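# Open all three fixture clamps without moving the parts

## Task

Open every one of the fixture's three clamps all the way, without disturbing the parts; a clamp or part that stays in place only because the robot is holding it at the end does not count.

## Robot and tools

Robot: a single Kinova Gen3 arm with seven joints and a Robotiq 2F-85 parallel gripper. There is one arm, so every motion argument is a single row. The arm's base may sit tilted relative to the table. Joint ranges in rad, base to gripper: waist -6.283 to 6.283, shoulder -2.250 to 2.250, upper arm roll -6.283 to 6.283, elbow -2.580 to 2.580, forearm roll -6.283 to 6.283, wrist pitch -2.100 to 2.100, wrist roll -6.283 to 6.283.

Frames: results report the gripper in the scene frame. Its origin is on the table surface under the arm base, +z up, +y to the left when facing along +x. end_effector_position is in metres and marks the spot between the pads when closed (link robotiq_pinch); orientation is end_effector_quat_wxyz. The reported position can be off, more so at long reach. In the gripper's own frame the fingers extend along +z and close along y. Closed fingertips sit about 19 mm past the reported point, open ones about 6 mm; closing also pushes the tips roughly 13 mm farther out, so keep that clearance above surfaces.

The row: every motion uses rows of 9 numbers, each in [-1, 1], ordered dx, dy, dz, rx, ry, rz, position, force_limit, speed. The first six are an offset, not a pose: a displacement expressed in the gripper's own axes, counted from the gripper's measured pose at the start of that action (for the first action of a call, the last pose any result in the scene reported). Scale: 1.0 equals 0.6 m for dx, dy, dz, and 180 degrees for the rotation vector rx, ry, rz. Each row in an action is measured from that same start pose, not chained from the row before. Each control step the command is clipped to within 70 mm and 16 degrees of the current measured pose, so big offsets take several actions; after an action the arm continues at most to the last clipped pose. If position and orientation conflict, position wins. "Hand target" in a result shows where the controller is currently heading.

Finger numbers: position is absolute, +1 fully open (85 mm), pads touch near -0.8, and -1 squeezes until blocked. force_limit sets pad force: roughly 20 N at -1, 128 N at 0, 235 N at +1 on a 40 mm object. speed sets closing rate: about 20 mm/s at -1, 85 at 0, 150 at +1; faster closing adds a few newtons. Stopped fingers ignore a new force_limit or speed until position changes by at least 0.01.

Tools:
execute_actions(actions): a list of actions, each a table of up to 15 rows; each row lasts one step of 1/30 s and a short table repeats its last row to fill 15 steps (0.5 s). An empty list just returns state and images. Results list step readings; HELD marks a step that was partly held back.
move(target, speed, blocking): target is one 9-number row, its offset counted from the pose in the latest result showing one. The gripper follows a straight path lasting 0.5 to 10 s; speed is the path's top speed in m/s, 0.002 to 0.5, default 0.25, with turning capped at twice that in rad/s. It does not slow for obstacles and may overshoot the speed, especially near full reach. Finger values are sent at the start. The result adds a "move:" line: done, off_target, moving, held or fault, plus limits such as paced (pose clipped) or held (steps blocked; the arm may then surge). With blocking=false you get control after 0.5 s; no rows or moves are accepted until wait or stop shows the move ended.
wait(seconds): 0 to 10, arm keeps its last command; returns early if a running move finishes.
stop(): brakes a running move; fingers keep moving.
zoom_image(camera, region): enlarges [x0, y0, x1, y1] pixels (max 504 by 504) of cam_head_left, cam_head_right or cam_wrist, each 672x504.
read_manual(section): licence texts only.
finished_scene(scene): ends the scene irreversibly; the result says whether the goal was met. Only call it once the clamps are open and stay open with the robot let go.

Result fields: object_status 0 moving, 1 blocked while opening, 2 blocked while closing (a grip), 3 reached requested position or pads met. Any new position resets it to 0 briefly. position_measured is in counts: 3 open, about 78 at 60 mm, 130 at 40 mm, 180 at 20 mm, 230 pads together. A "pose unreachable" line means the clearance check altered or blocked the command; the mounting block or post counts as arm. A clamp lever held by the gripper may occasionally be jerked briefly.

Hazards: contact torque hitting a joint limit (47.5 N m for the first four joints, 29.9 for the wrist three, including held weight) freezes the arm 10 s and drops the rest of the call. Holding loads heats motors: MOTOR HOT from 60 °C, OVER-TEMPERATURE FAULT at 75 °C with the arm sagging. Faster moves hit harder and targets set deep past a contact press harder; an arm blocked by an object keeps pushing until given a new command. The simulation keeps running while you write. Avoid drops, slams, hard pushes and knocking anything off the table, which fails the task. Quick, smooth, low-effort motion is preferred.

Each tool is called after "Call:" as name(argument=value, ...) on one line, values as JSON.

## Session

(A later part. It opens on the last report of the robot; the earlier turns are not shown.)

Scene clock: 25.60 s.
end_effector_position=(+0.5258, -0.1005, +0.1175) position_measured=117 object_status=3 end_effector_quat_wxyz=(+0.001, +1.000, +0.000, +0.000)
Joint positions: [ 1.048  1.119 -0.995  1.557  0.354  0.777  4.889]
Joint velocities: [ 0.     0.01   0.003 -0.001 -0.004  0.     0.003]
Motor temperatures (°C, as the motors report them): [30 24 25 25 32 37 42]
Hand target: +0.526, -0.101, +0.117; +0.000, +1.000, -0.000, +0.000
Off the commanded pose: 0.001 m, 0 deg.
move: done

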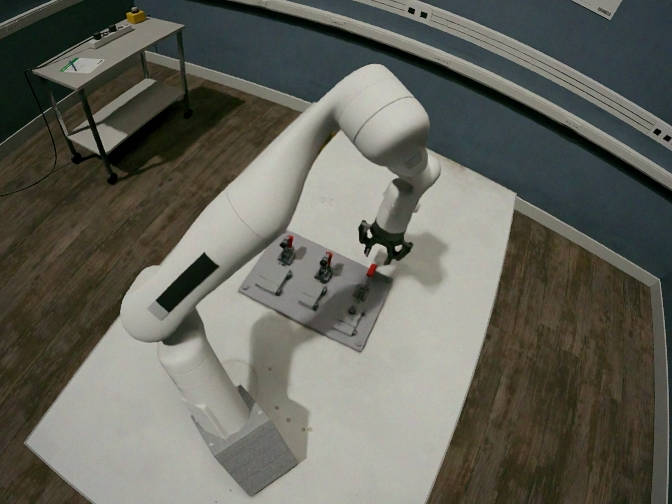

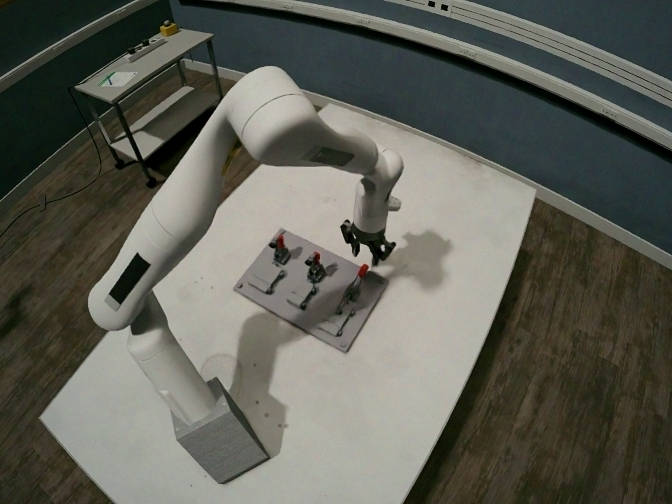

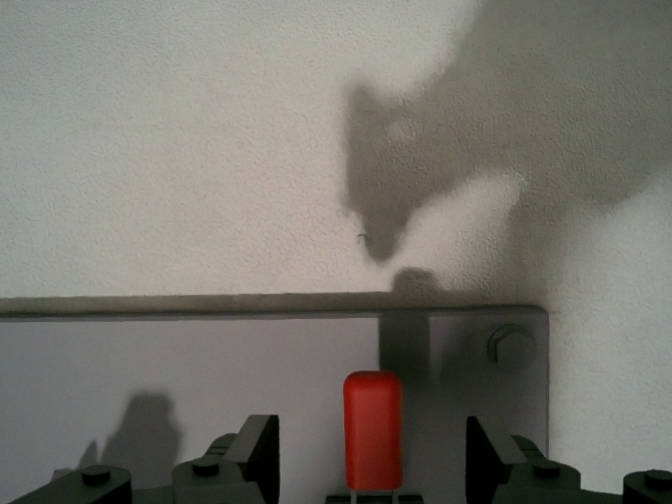

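Call:
move(target=[-0.008,0.001,0.087,0,0,0,0.1,-0.5,0], speed=0.1)

Scene clock: 26.47 s.
end_effector_position=(+0.5212, -0.1014, +0.0656) position_measured=117 object_status=3 end_effector_quat_wxyz=(+0.001, +1.000, -0.000, +0.001)
Joint positions: [ 0.981  1.181 -0.944  1.583  0.392  0.664  4.861]
Joint velocities: [-0.004  0.003 -0.001 -0.    -0.    -0.     0.001]
Motor temperatures (°C, as the motors report them): [30 24 25 25 32 37 42]
Hand target: +0.521, -0.101, +0.065; +0.001, +1.000, +0.000, +0.001
Off the commanded pose: 0.000 m, 0 deg.
move: done

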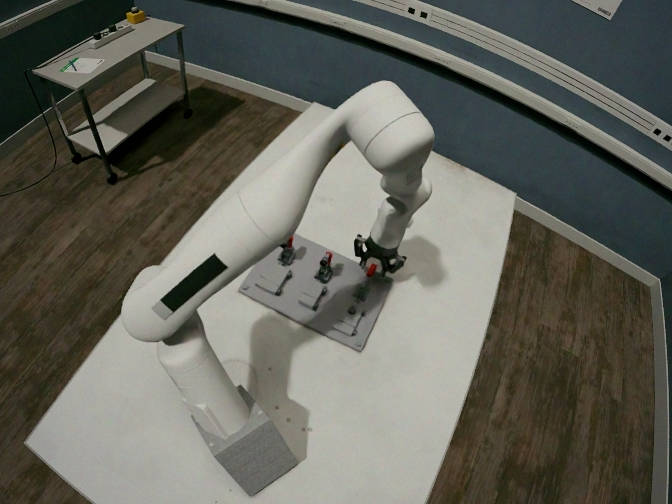

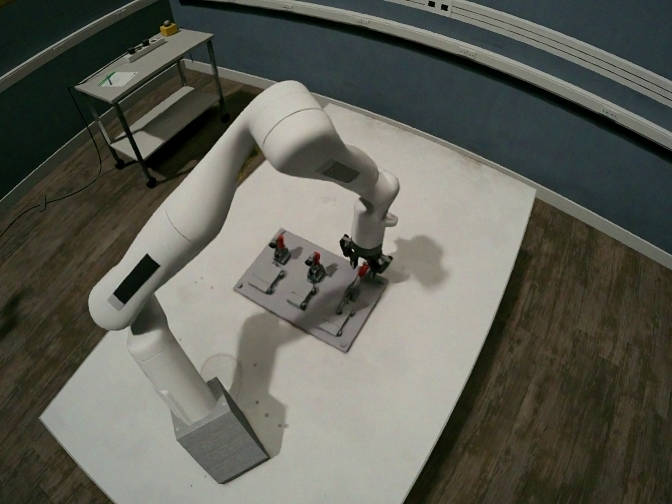

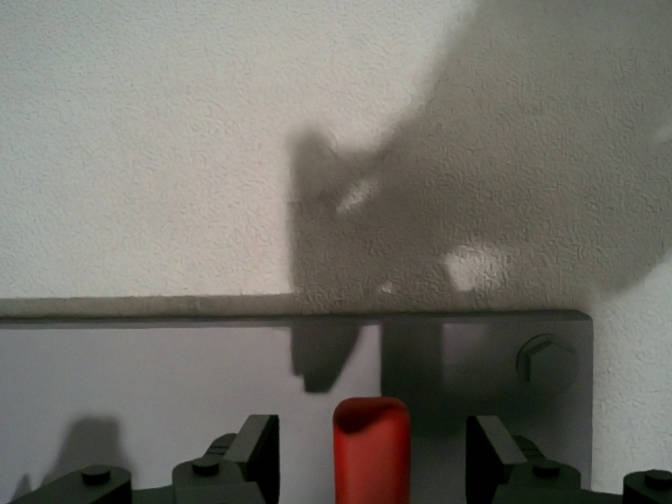

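Call:
move(target=[0,-0.0005,0.019,0,0,0,0.1,-0.5,0], speed=0.06)

Call:
move(target=[0,0,0,0,0,0,-1,-0.5,0])

Call:
move(target=[-0.014,0,-0.03,0,0,0,-1,-0.5,0], speed=0.035)

Call:
move(target=[-0.028,0,-0.02,0,-0.004,0,-1,-0.5,0], speed=0.035)

Call:
move(target=[-0.035,0,-0.009,0,-0.006,0,-1,-0.5,0], speed=0.035)

Call:
move(target=[-0.033,0,-0.003,0,-0.006,0,-1,-0.5,0], speed=0.03)

Scene clock: 27.47 s.
end_effector_position=(+0.5213, -0.1012, +0.0543) position_measured=117 object_status=3 end_effector_quat_wxyz=(+0.001, +1.000, -0.000, +0.001)
Joint positions: [ 0.964  1.196 -0.932  1.583  0.4    0.642  4.855]
Joint velocities: [-0.002  0.001 -0.    -0.    -0.     0.    -0.   ]
Motor temperatures (°C, as the motors report them): [30 24 25 25 32 37 42]
Hand target: +0.521, -0.101, +0.054; +0.001, +1.000, -0.000, +0.001
Off the commanded pose: 0.000 m, 0 deg.
move: done

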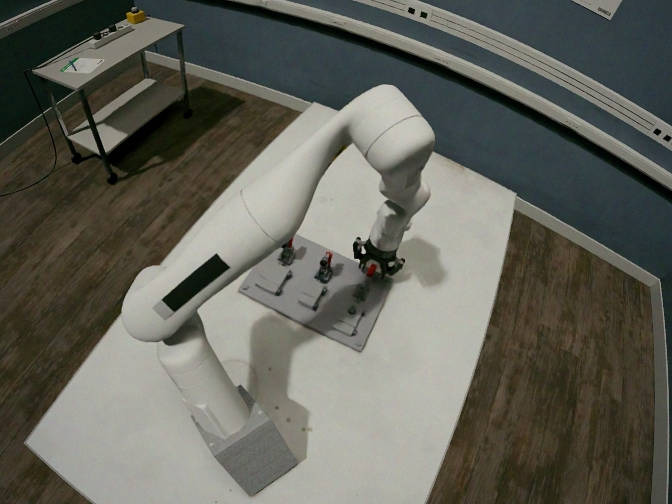

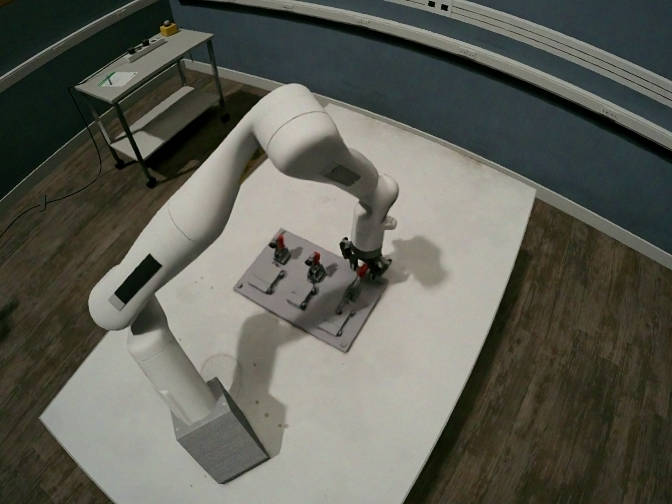

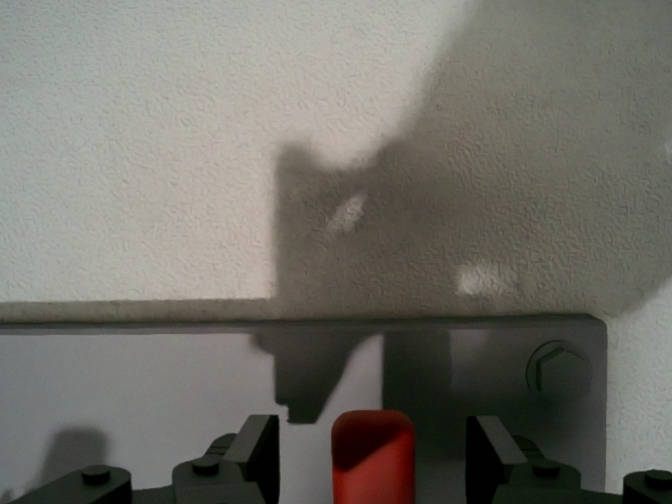

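Scene clock: 28.07 s.
end_effector_position=(+0.5213, -0.1013, +0.0544) position_measured=189 object_status=2 end_effector_quat_wxyz=(+0.001, +1.000, +0.001, +0.001)
Joint positions: [ 0.964  1.195 -0.932  1.583  0.4    0.643  4.855]
Joint velocities: [ 0.    -0.001 -0.     0.     0.001 -0.     0.001]
Motor temperatures (°C, as the motors report them): [30 24 25 25 32 37 42]
Hand target: +0.521, -0.101, +0.054; +0.001, +1.000, -0.000, +0.001
Off the commanded pose: 0.000 m, 0 deg.
move: done

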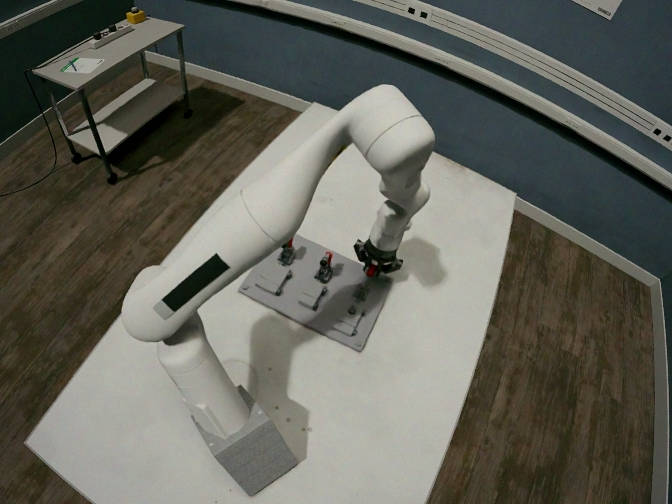

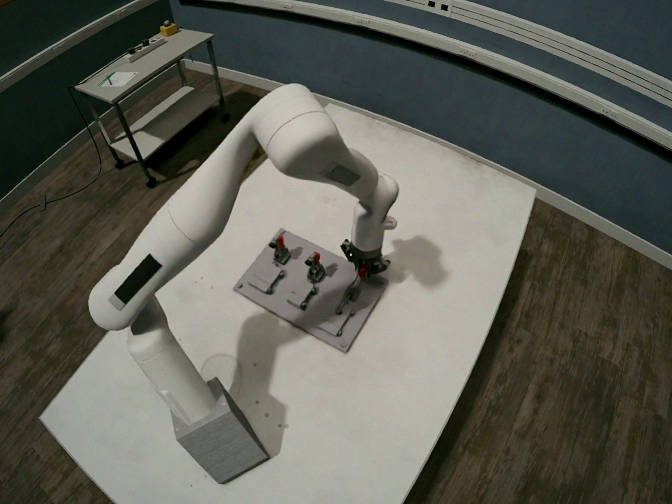

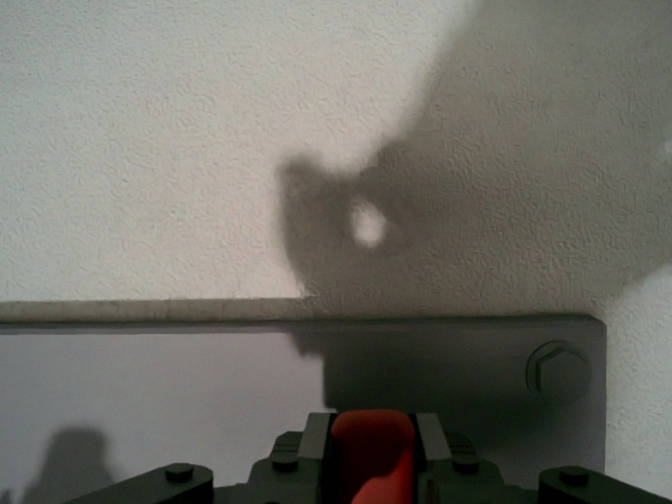

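Scene clock: 28.87 s.
end_effector_position=(+0.5117, -0.1015, +0.0693) position_measured=189 object_status=2 end_effector_quat_wxyz=(+0.001, +1.000, +0.001, -0.001)
Joint positions: [ 1.     1.173 -0.945  1.612  0.395  0.656  4.866]
Joint velocities: [ 0.002 -0.001 -0.     0.001  0.     0.    -0.001]
Motor temperatures (°C, as the motors report them): [30 24 25 25 32 37 42]
Hand target: +0.513, -0.101, +0.072; +0.001, +1.000, +0.001, +0.001
Off the commanded pose: 0.003 m, 0 deg.
move: done

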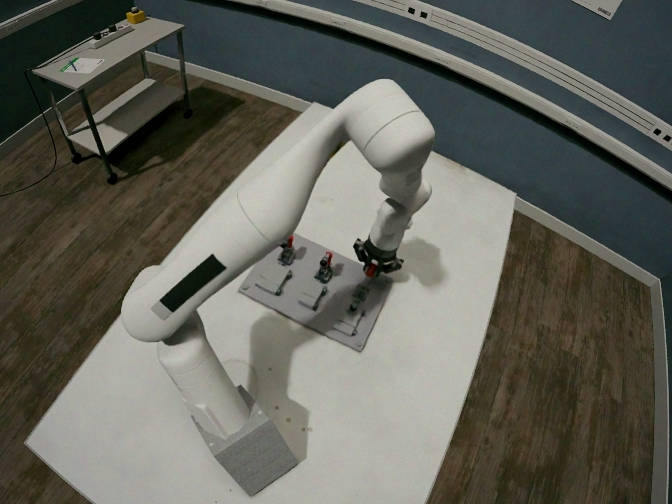

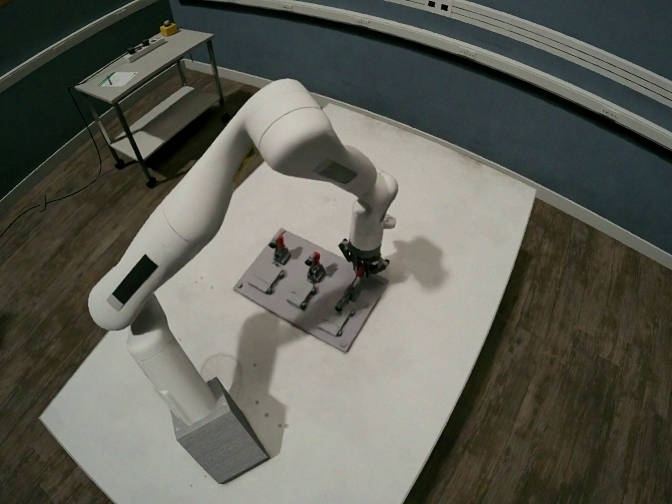

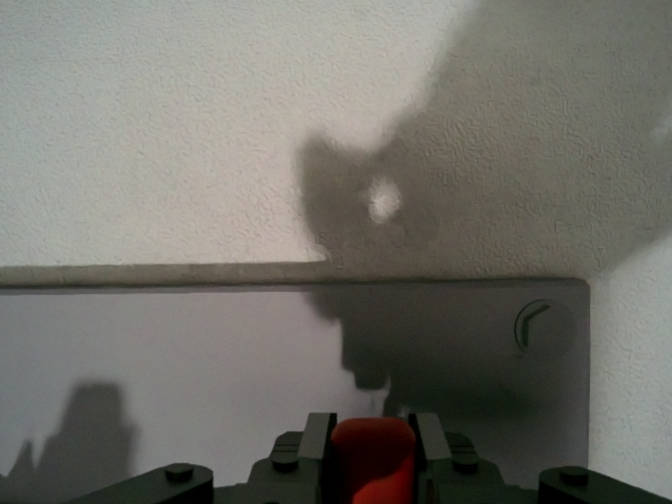

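Scene clock: 29.70 s.
end_effector_position=(+0.4979, -0.1018, +0.0796) position_measured=189 object_status=2 end_effector_quat_wxyz=(+0.001, +1.000, +0.003, -0.004)
Joint positions: [ 1.033  1.154 -0.952  1.65   0.393  0.658  4.875]
Joint velocities: [ 0.001 -0.001  0.001  0.001 -0.002 -0.002  0.002]
Motor temperatures (°C, as the motors report them): [30 24 25 25 32 37 42]
Hand target: +0.495, -0.102, +0.081; +0.001, +1.000, +0.001, -0.007
Off the commanded pose: 0.004 m, 0 deg.
move: off_target

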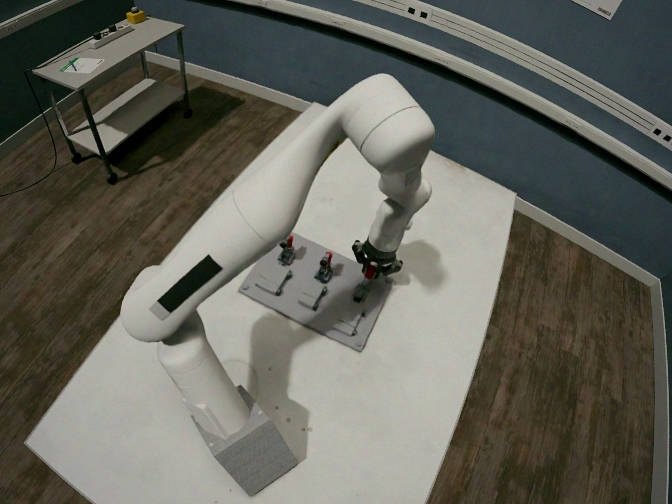

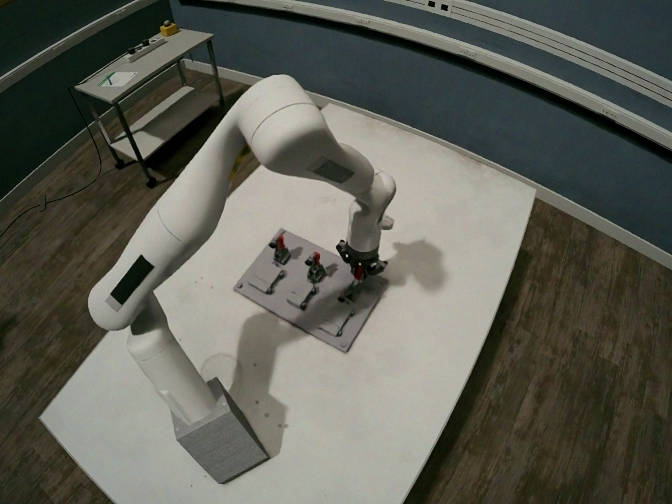

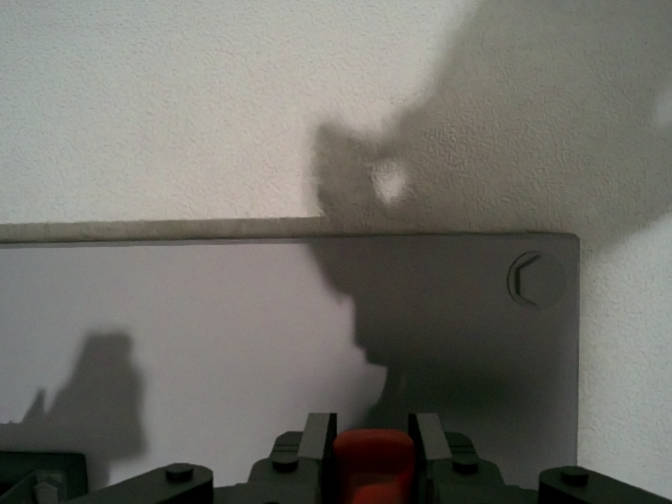

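Scene clock: 30.57 s.
end_effector_position=(+0.4837, -0.1021, +0.0847) position_measured=189 object_status=2 end_effector_quat_wxyz=(+0.002, +1.000, +0.004, -0.007)
Joint positions: [ 1.059  1.14  -0.951  1.691  0.395  0.646  4.882]
Joint velocities: [-0.    -0.001  0.002  0.001 -0.004 -0.002  0.004]
Motor temperatures (°C, as the motors report them): [30 24 25 25 32 37 42]
Hand target: +0.477, -0.102, +0.085; +0.001, +1.000, +0.003, -0.013
Off the commanded pose: 0.007 m, 1 deg.
move: off_target

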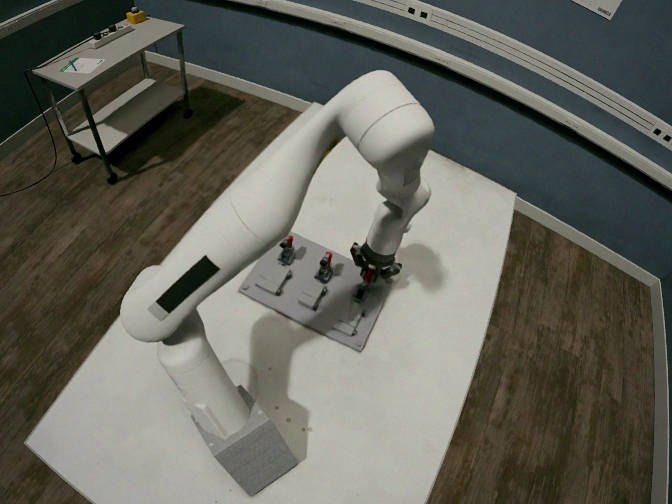

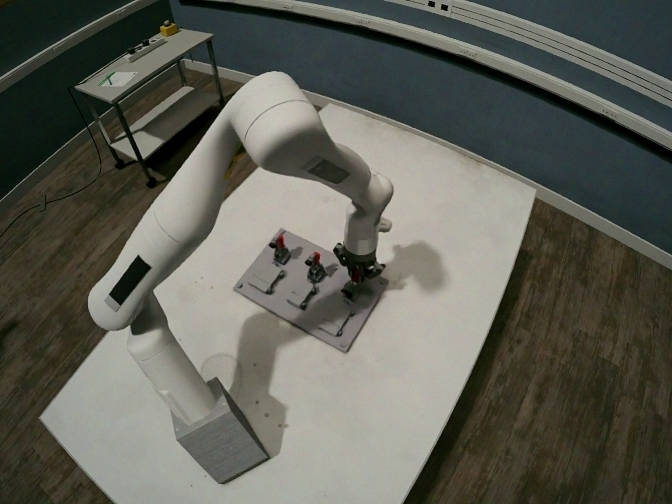

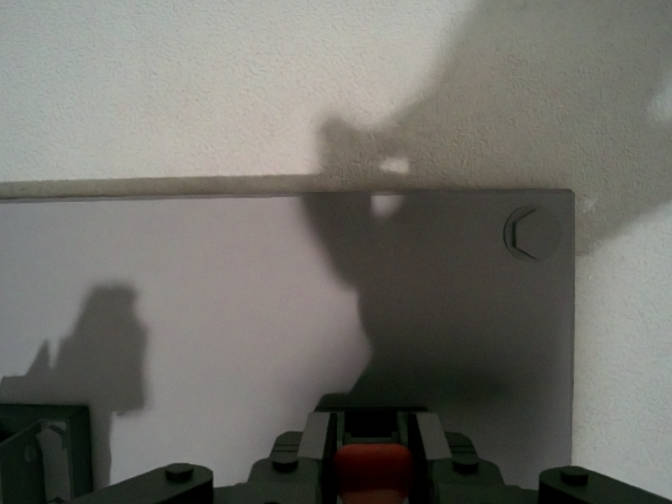

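Scene clock: 31.47 s.
end_effector_position=(+0.4714, -0.1024, +0.0861) position_measured=189 object_status=2 end_effector_quat_wxyz=(+0.003, +1.000, +0.005, -0.008)
Joint positions: [ 1.077  1.132 -0.947  1.726  0.397  0.628  4.888]
Joint velocities: [-0.001 -0.     0.003  0.    -0.005 -0.002  0.004]
Motor temperatures (°C, as the motors report them): [30 24 25 25 32 37 42]
Hand target: +0.464, -0.102, +0.087; +0.002, +1.000, +0.004, -0.016
Off the commanded pose: 0.008 m, 1 deg.
move: off_target

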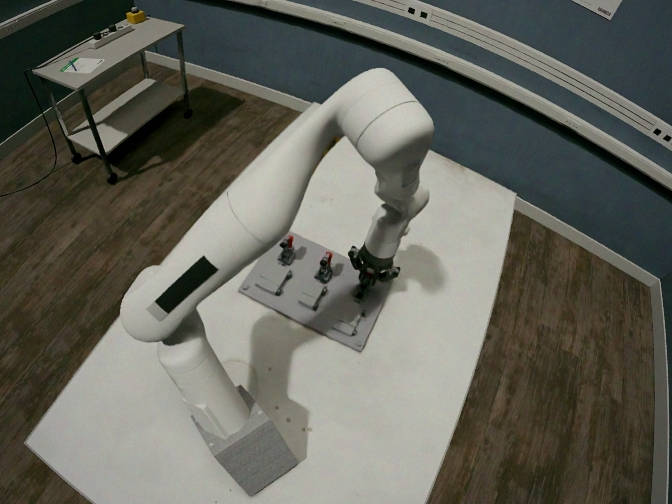

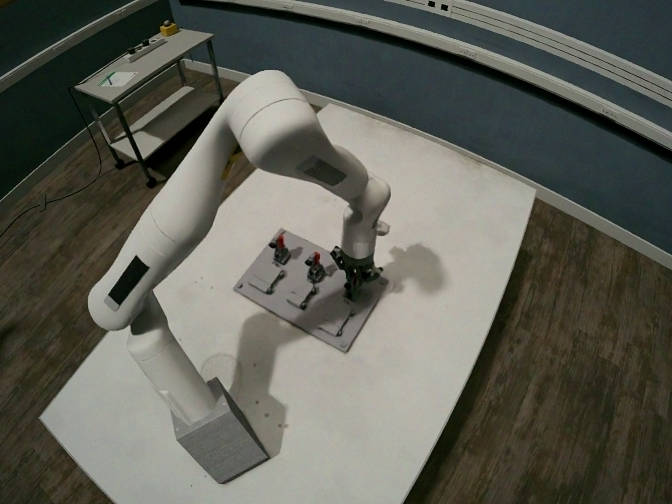

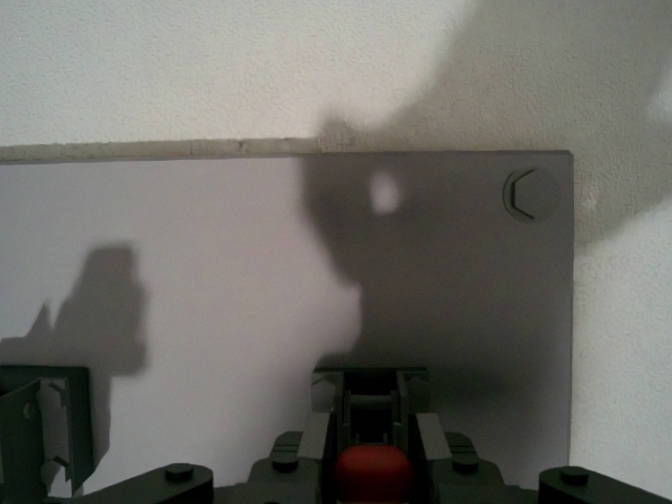

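Call:
move(target=[-0.026,0,0,0,-0.004,0,-1,-0.5,0], speed=0.03)

Call:
move(target=[0,0,0,0,0,0,0.1,-0.5,0])

Call:
move(target=[0.08,0,-0.06,0,0,0,0.1,-0.5,0], speed=0.15)

Scene clock: 32.33 s.
end_effector_position=(+0.4684, -0.1025, +0.0860) position_measured=189 object_status=2 end_effector_quat_wxyz=(+0.004, +1.000, +0.008, -0.002)
Joint positions: [ 1.086  1.128 -0.944  1.749  0.4    0.6    4.893]
Joint velocities: [-0.002 -0.002  0.004  0.    -0.007 -0.002  0.006]
Motor temperatures (°C, as the motors report them): [30 24 25 25 32 37 42]
Hand target: +0.456, -0.103, +0.086; +0.003, +1.000, +0.005, -0.015
Off the commanded pose: 0.013 m, 1 deg.
move: off_target

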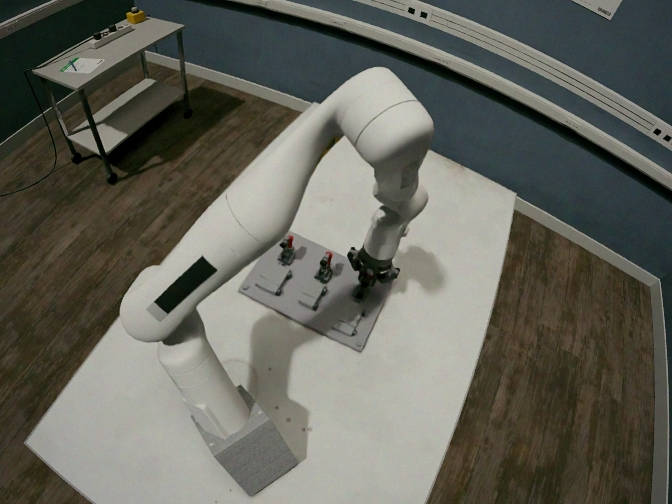

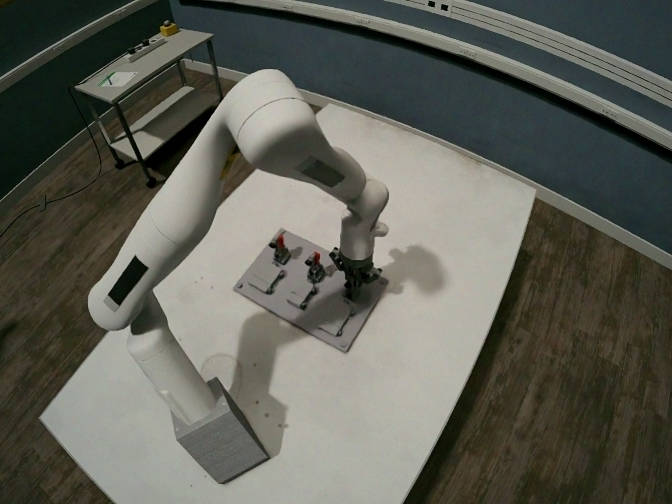

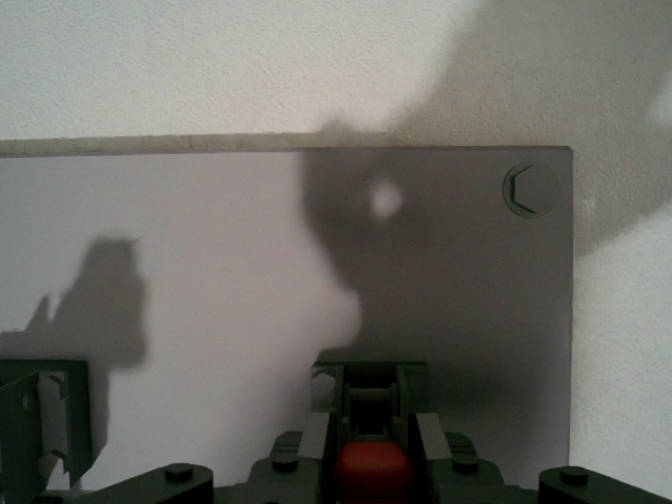

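Scene clock: 33.03 s.
end_effector_position=(+0.4684, -0.1025, +0.0860) position_measured=117 object_status=0 end_effector_quat_wxyz=(+0.004, +1.000, +0.008, -0.002)
Joint positions: [ 1.086  1.128 -0.944  1.749  0.4    0.6    4.893]
Joint velocities: [0.    0.    0.    0.    0.    0.    0.001]
Motor temperatures (°C, as the motors report them): [30 24 25 25 32 37 42]
Hand target: +0.468, -0.102, +0.086; +0.004, +1.000, +0.008, -0.002
Off the commanded pose: 0.000 m, 0 deg.
move: done

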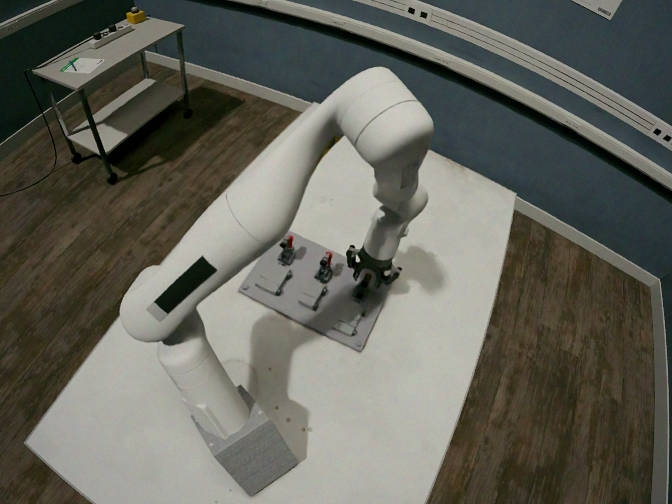

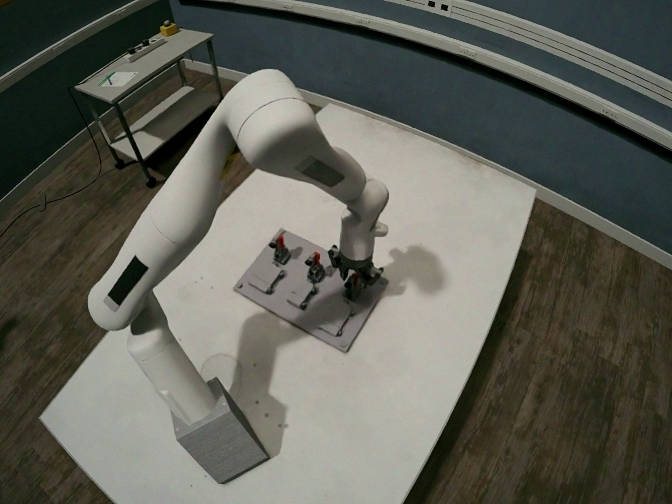

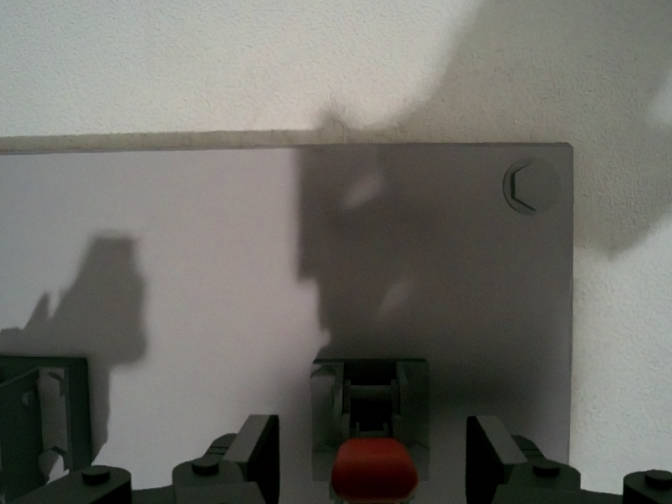

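Scene clock: 33.80 s.
end_effector_position=(+0.5165, -0.1015, +0.1218) position_measured=117 object_status=3 end_effector_quat_wxyz=(+0.004, +1.000, +0.008, -0.002)
Joint positions: [ 1.064  1.104 -0.992  1.583  0.353  0.772  4.907]
Joint velocities: [-0.003  0.001 -0.001 -0.001 -0.     0.001  0.   ]
Motor temperatures (°C, as the motors report them): [30 24 25 25 32 37 42]
Hand target: +0.517, -0.101, +0.122; +0.004, +1.000, +0.008, -0.002
Off the commanded pose: 0.000 m, 0 deg.
move: done

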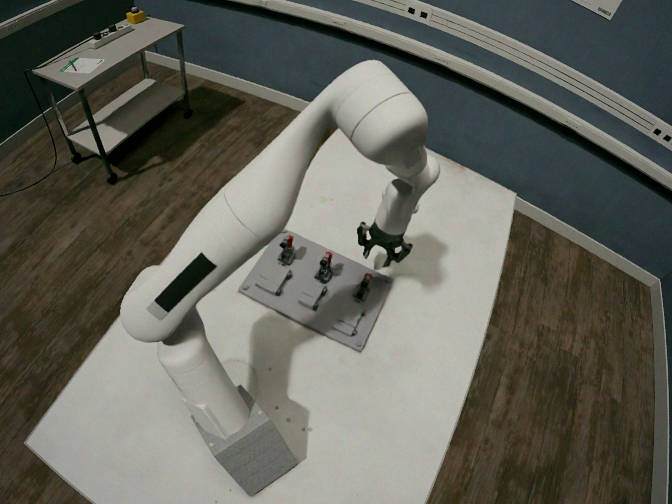

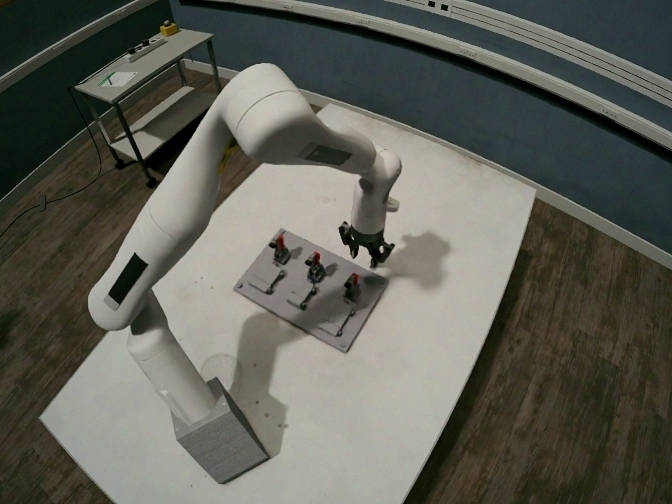

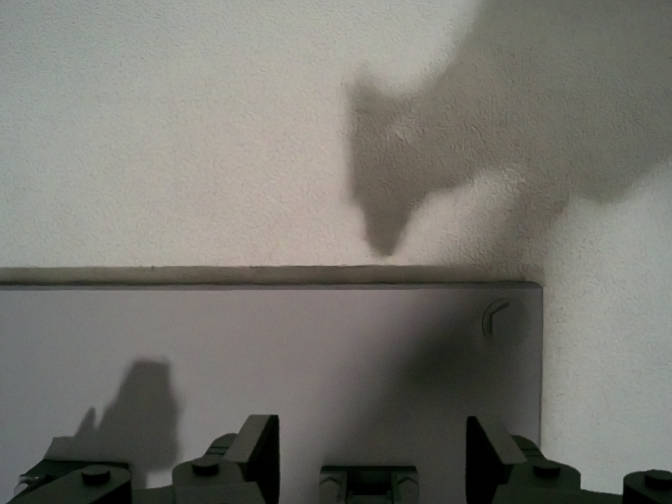

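Call:
finished_scene(scene=2)

The scene is finished: the task was done.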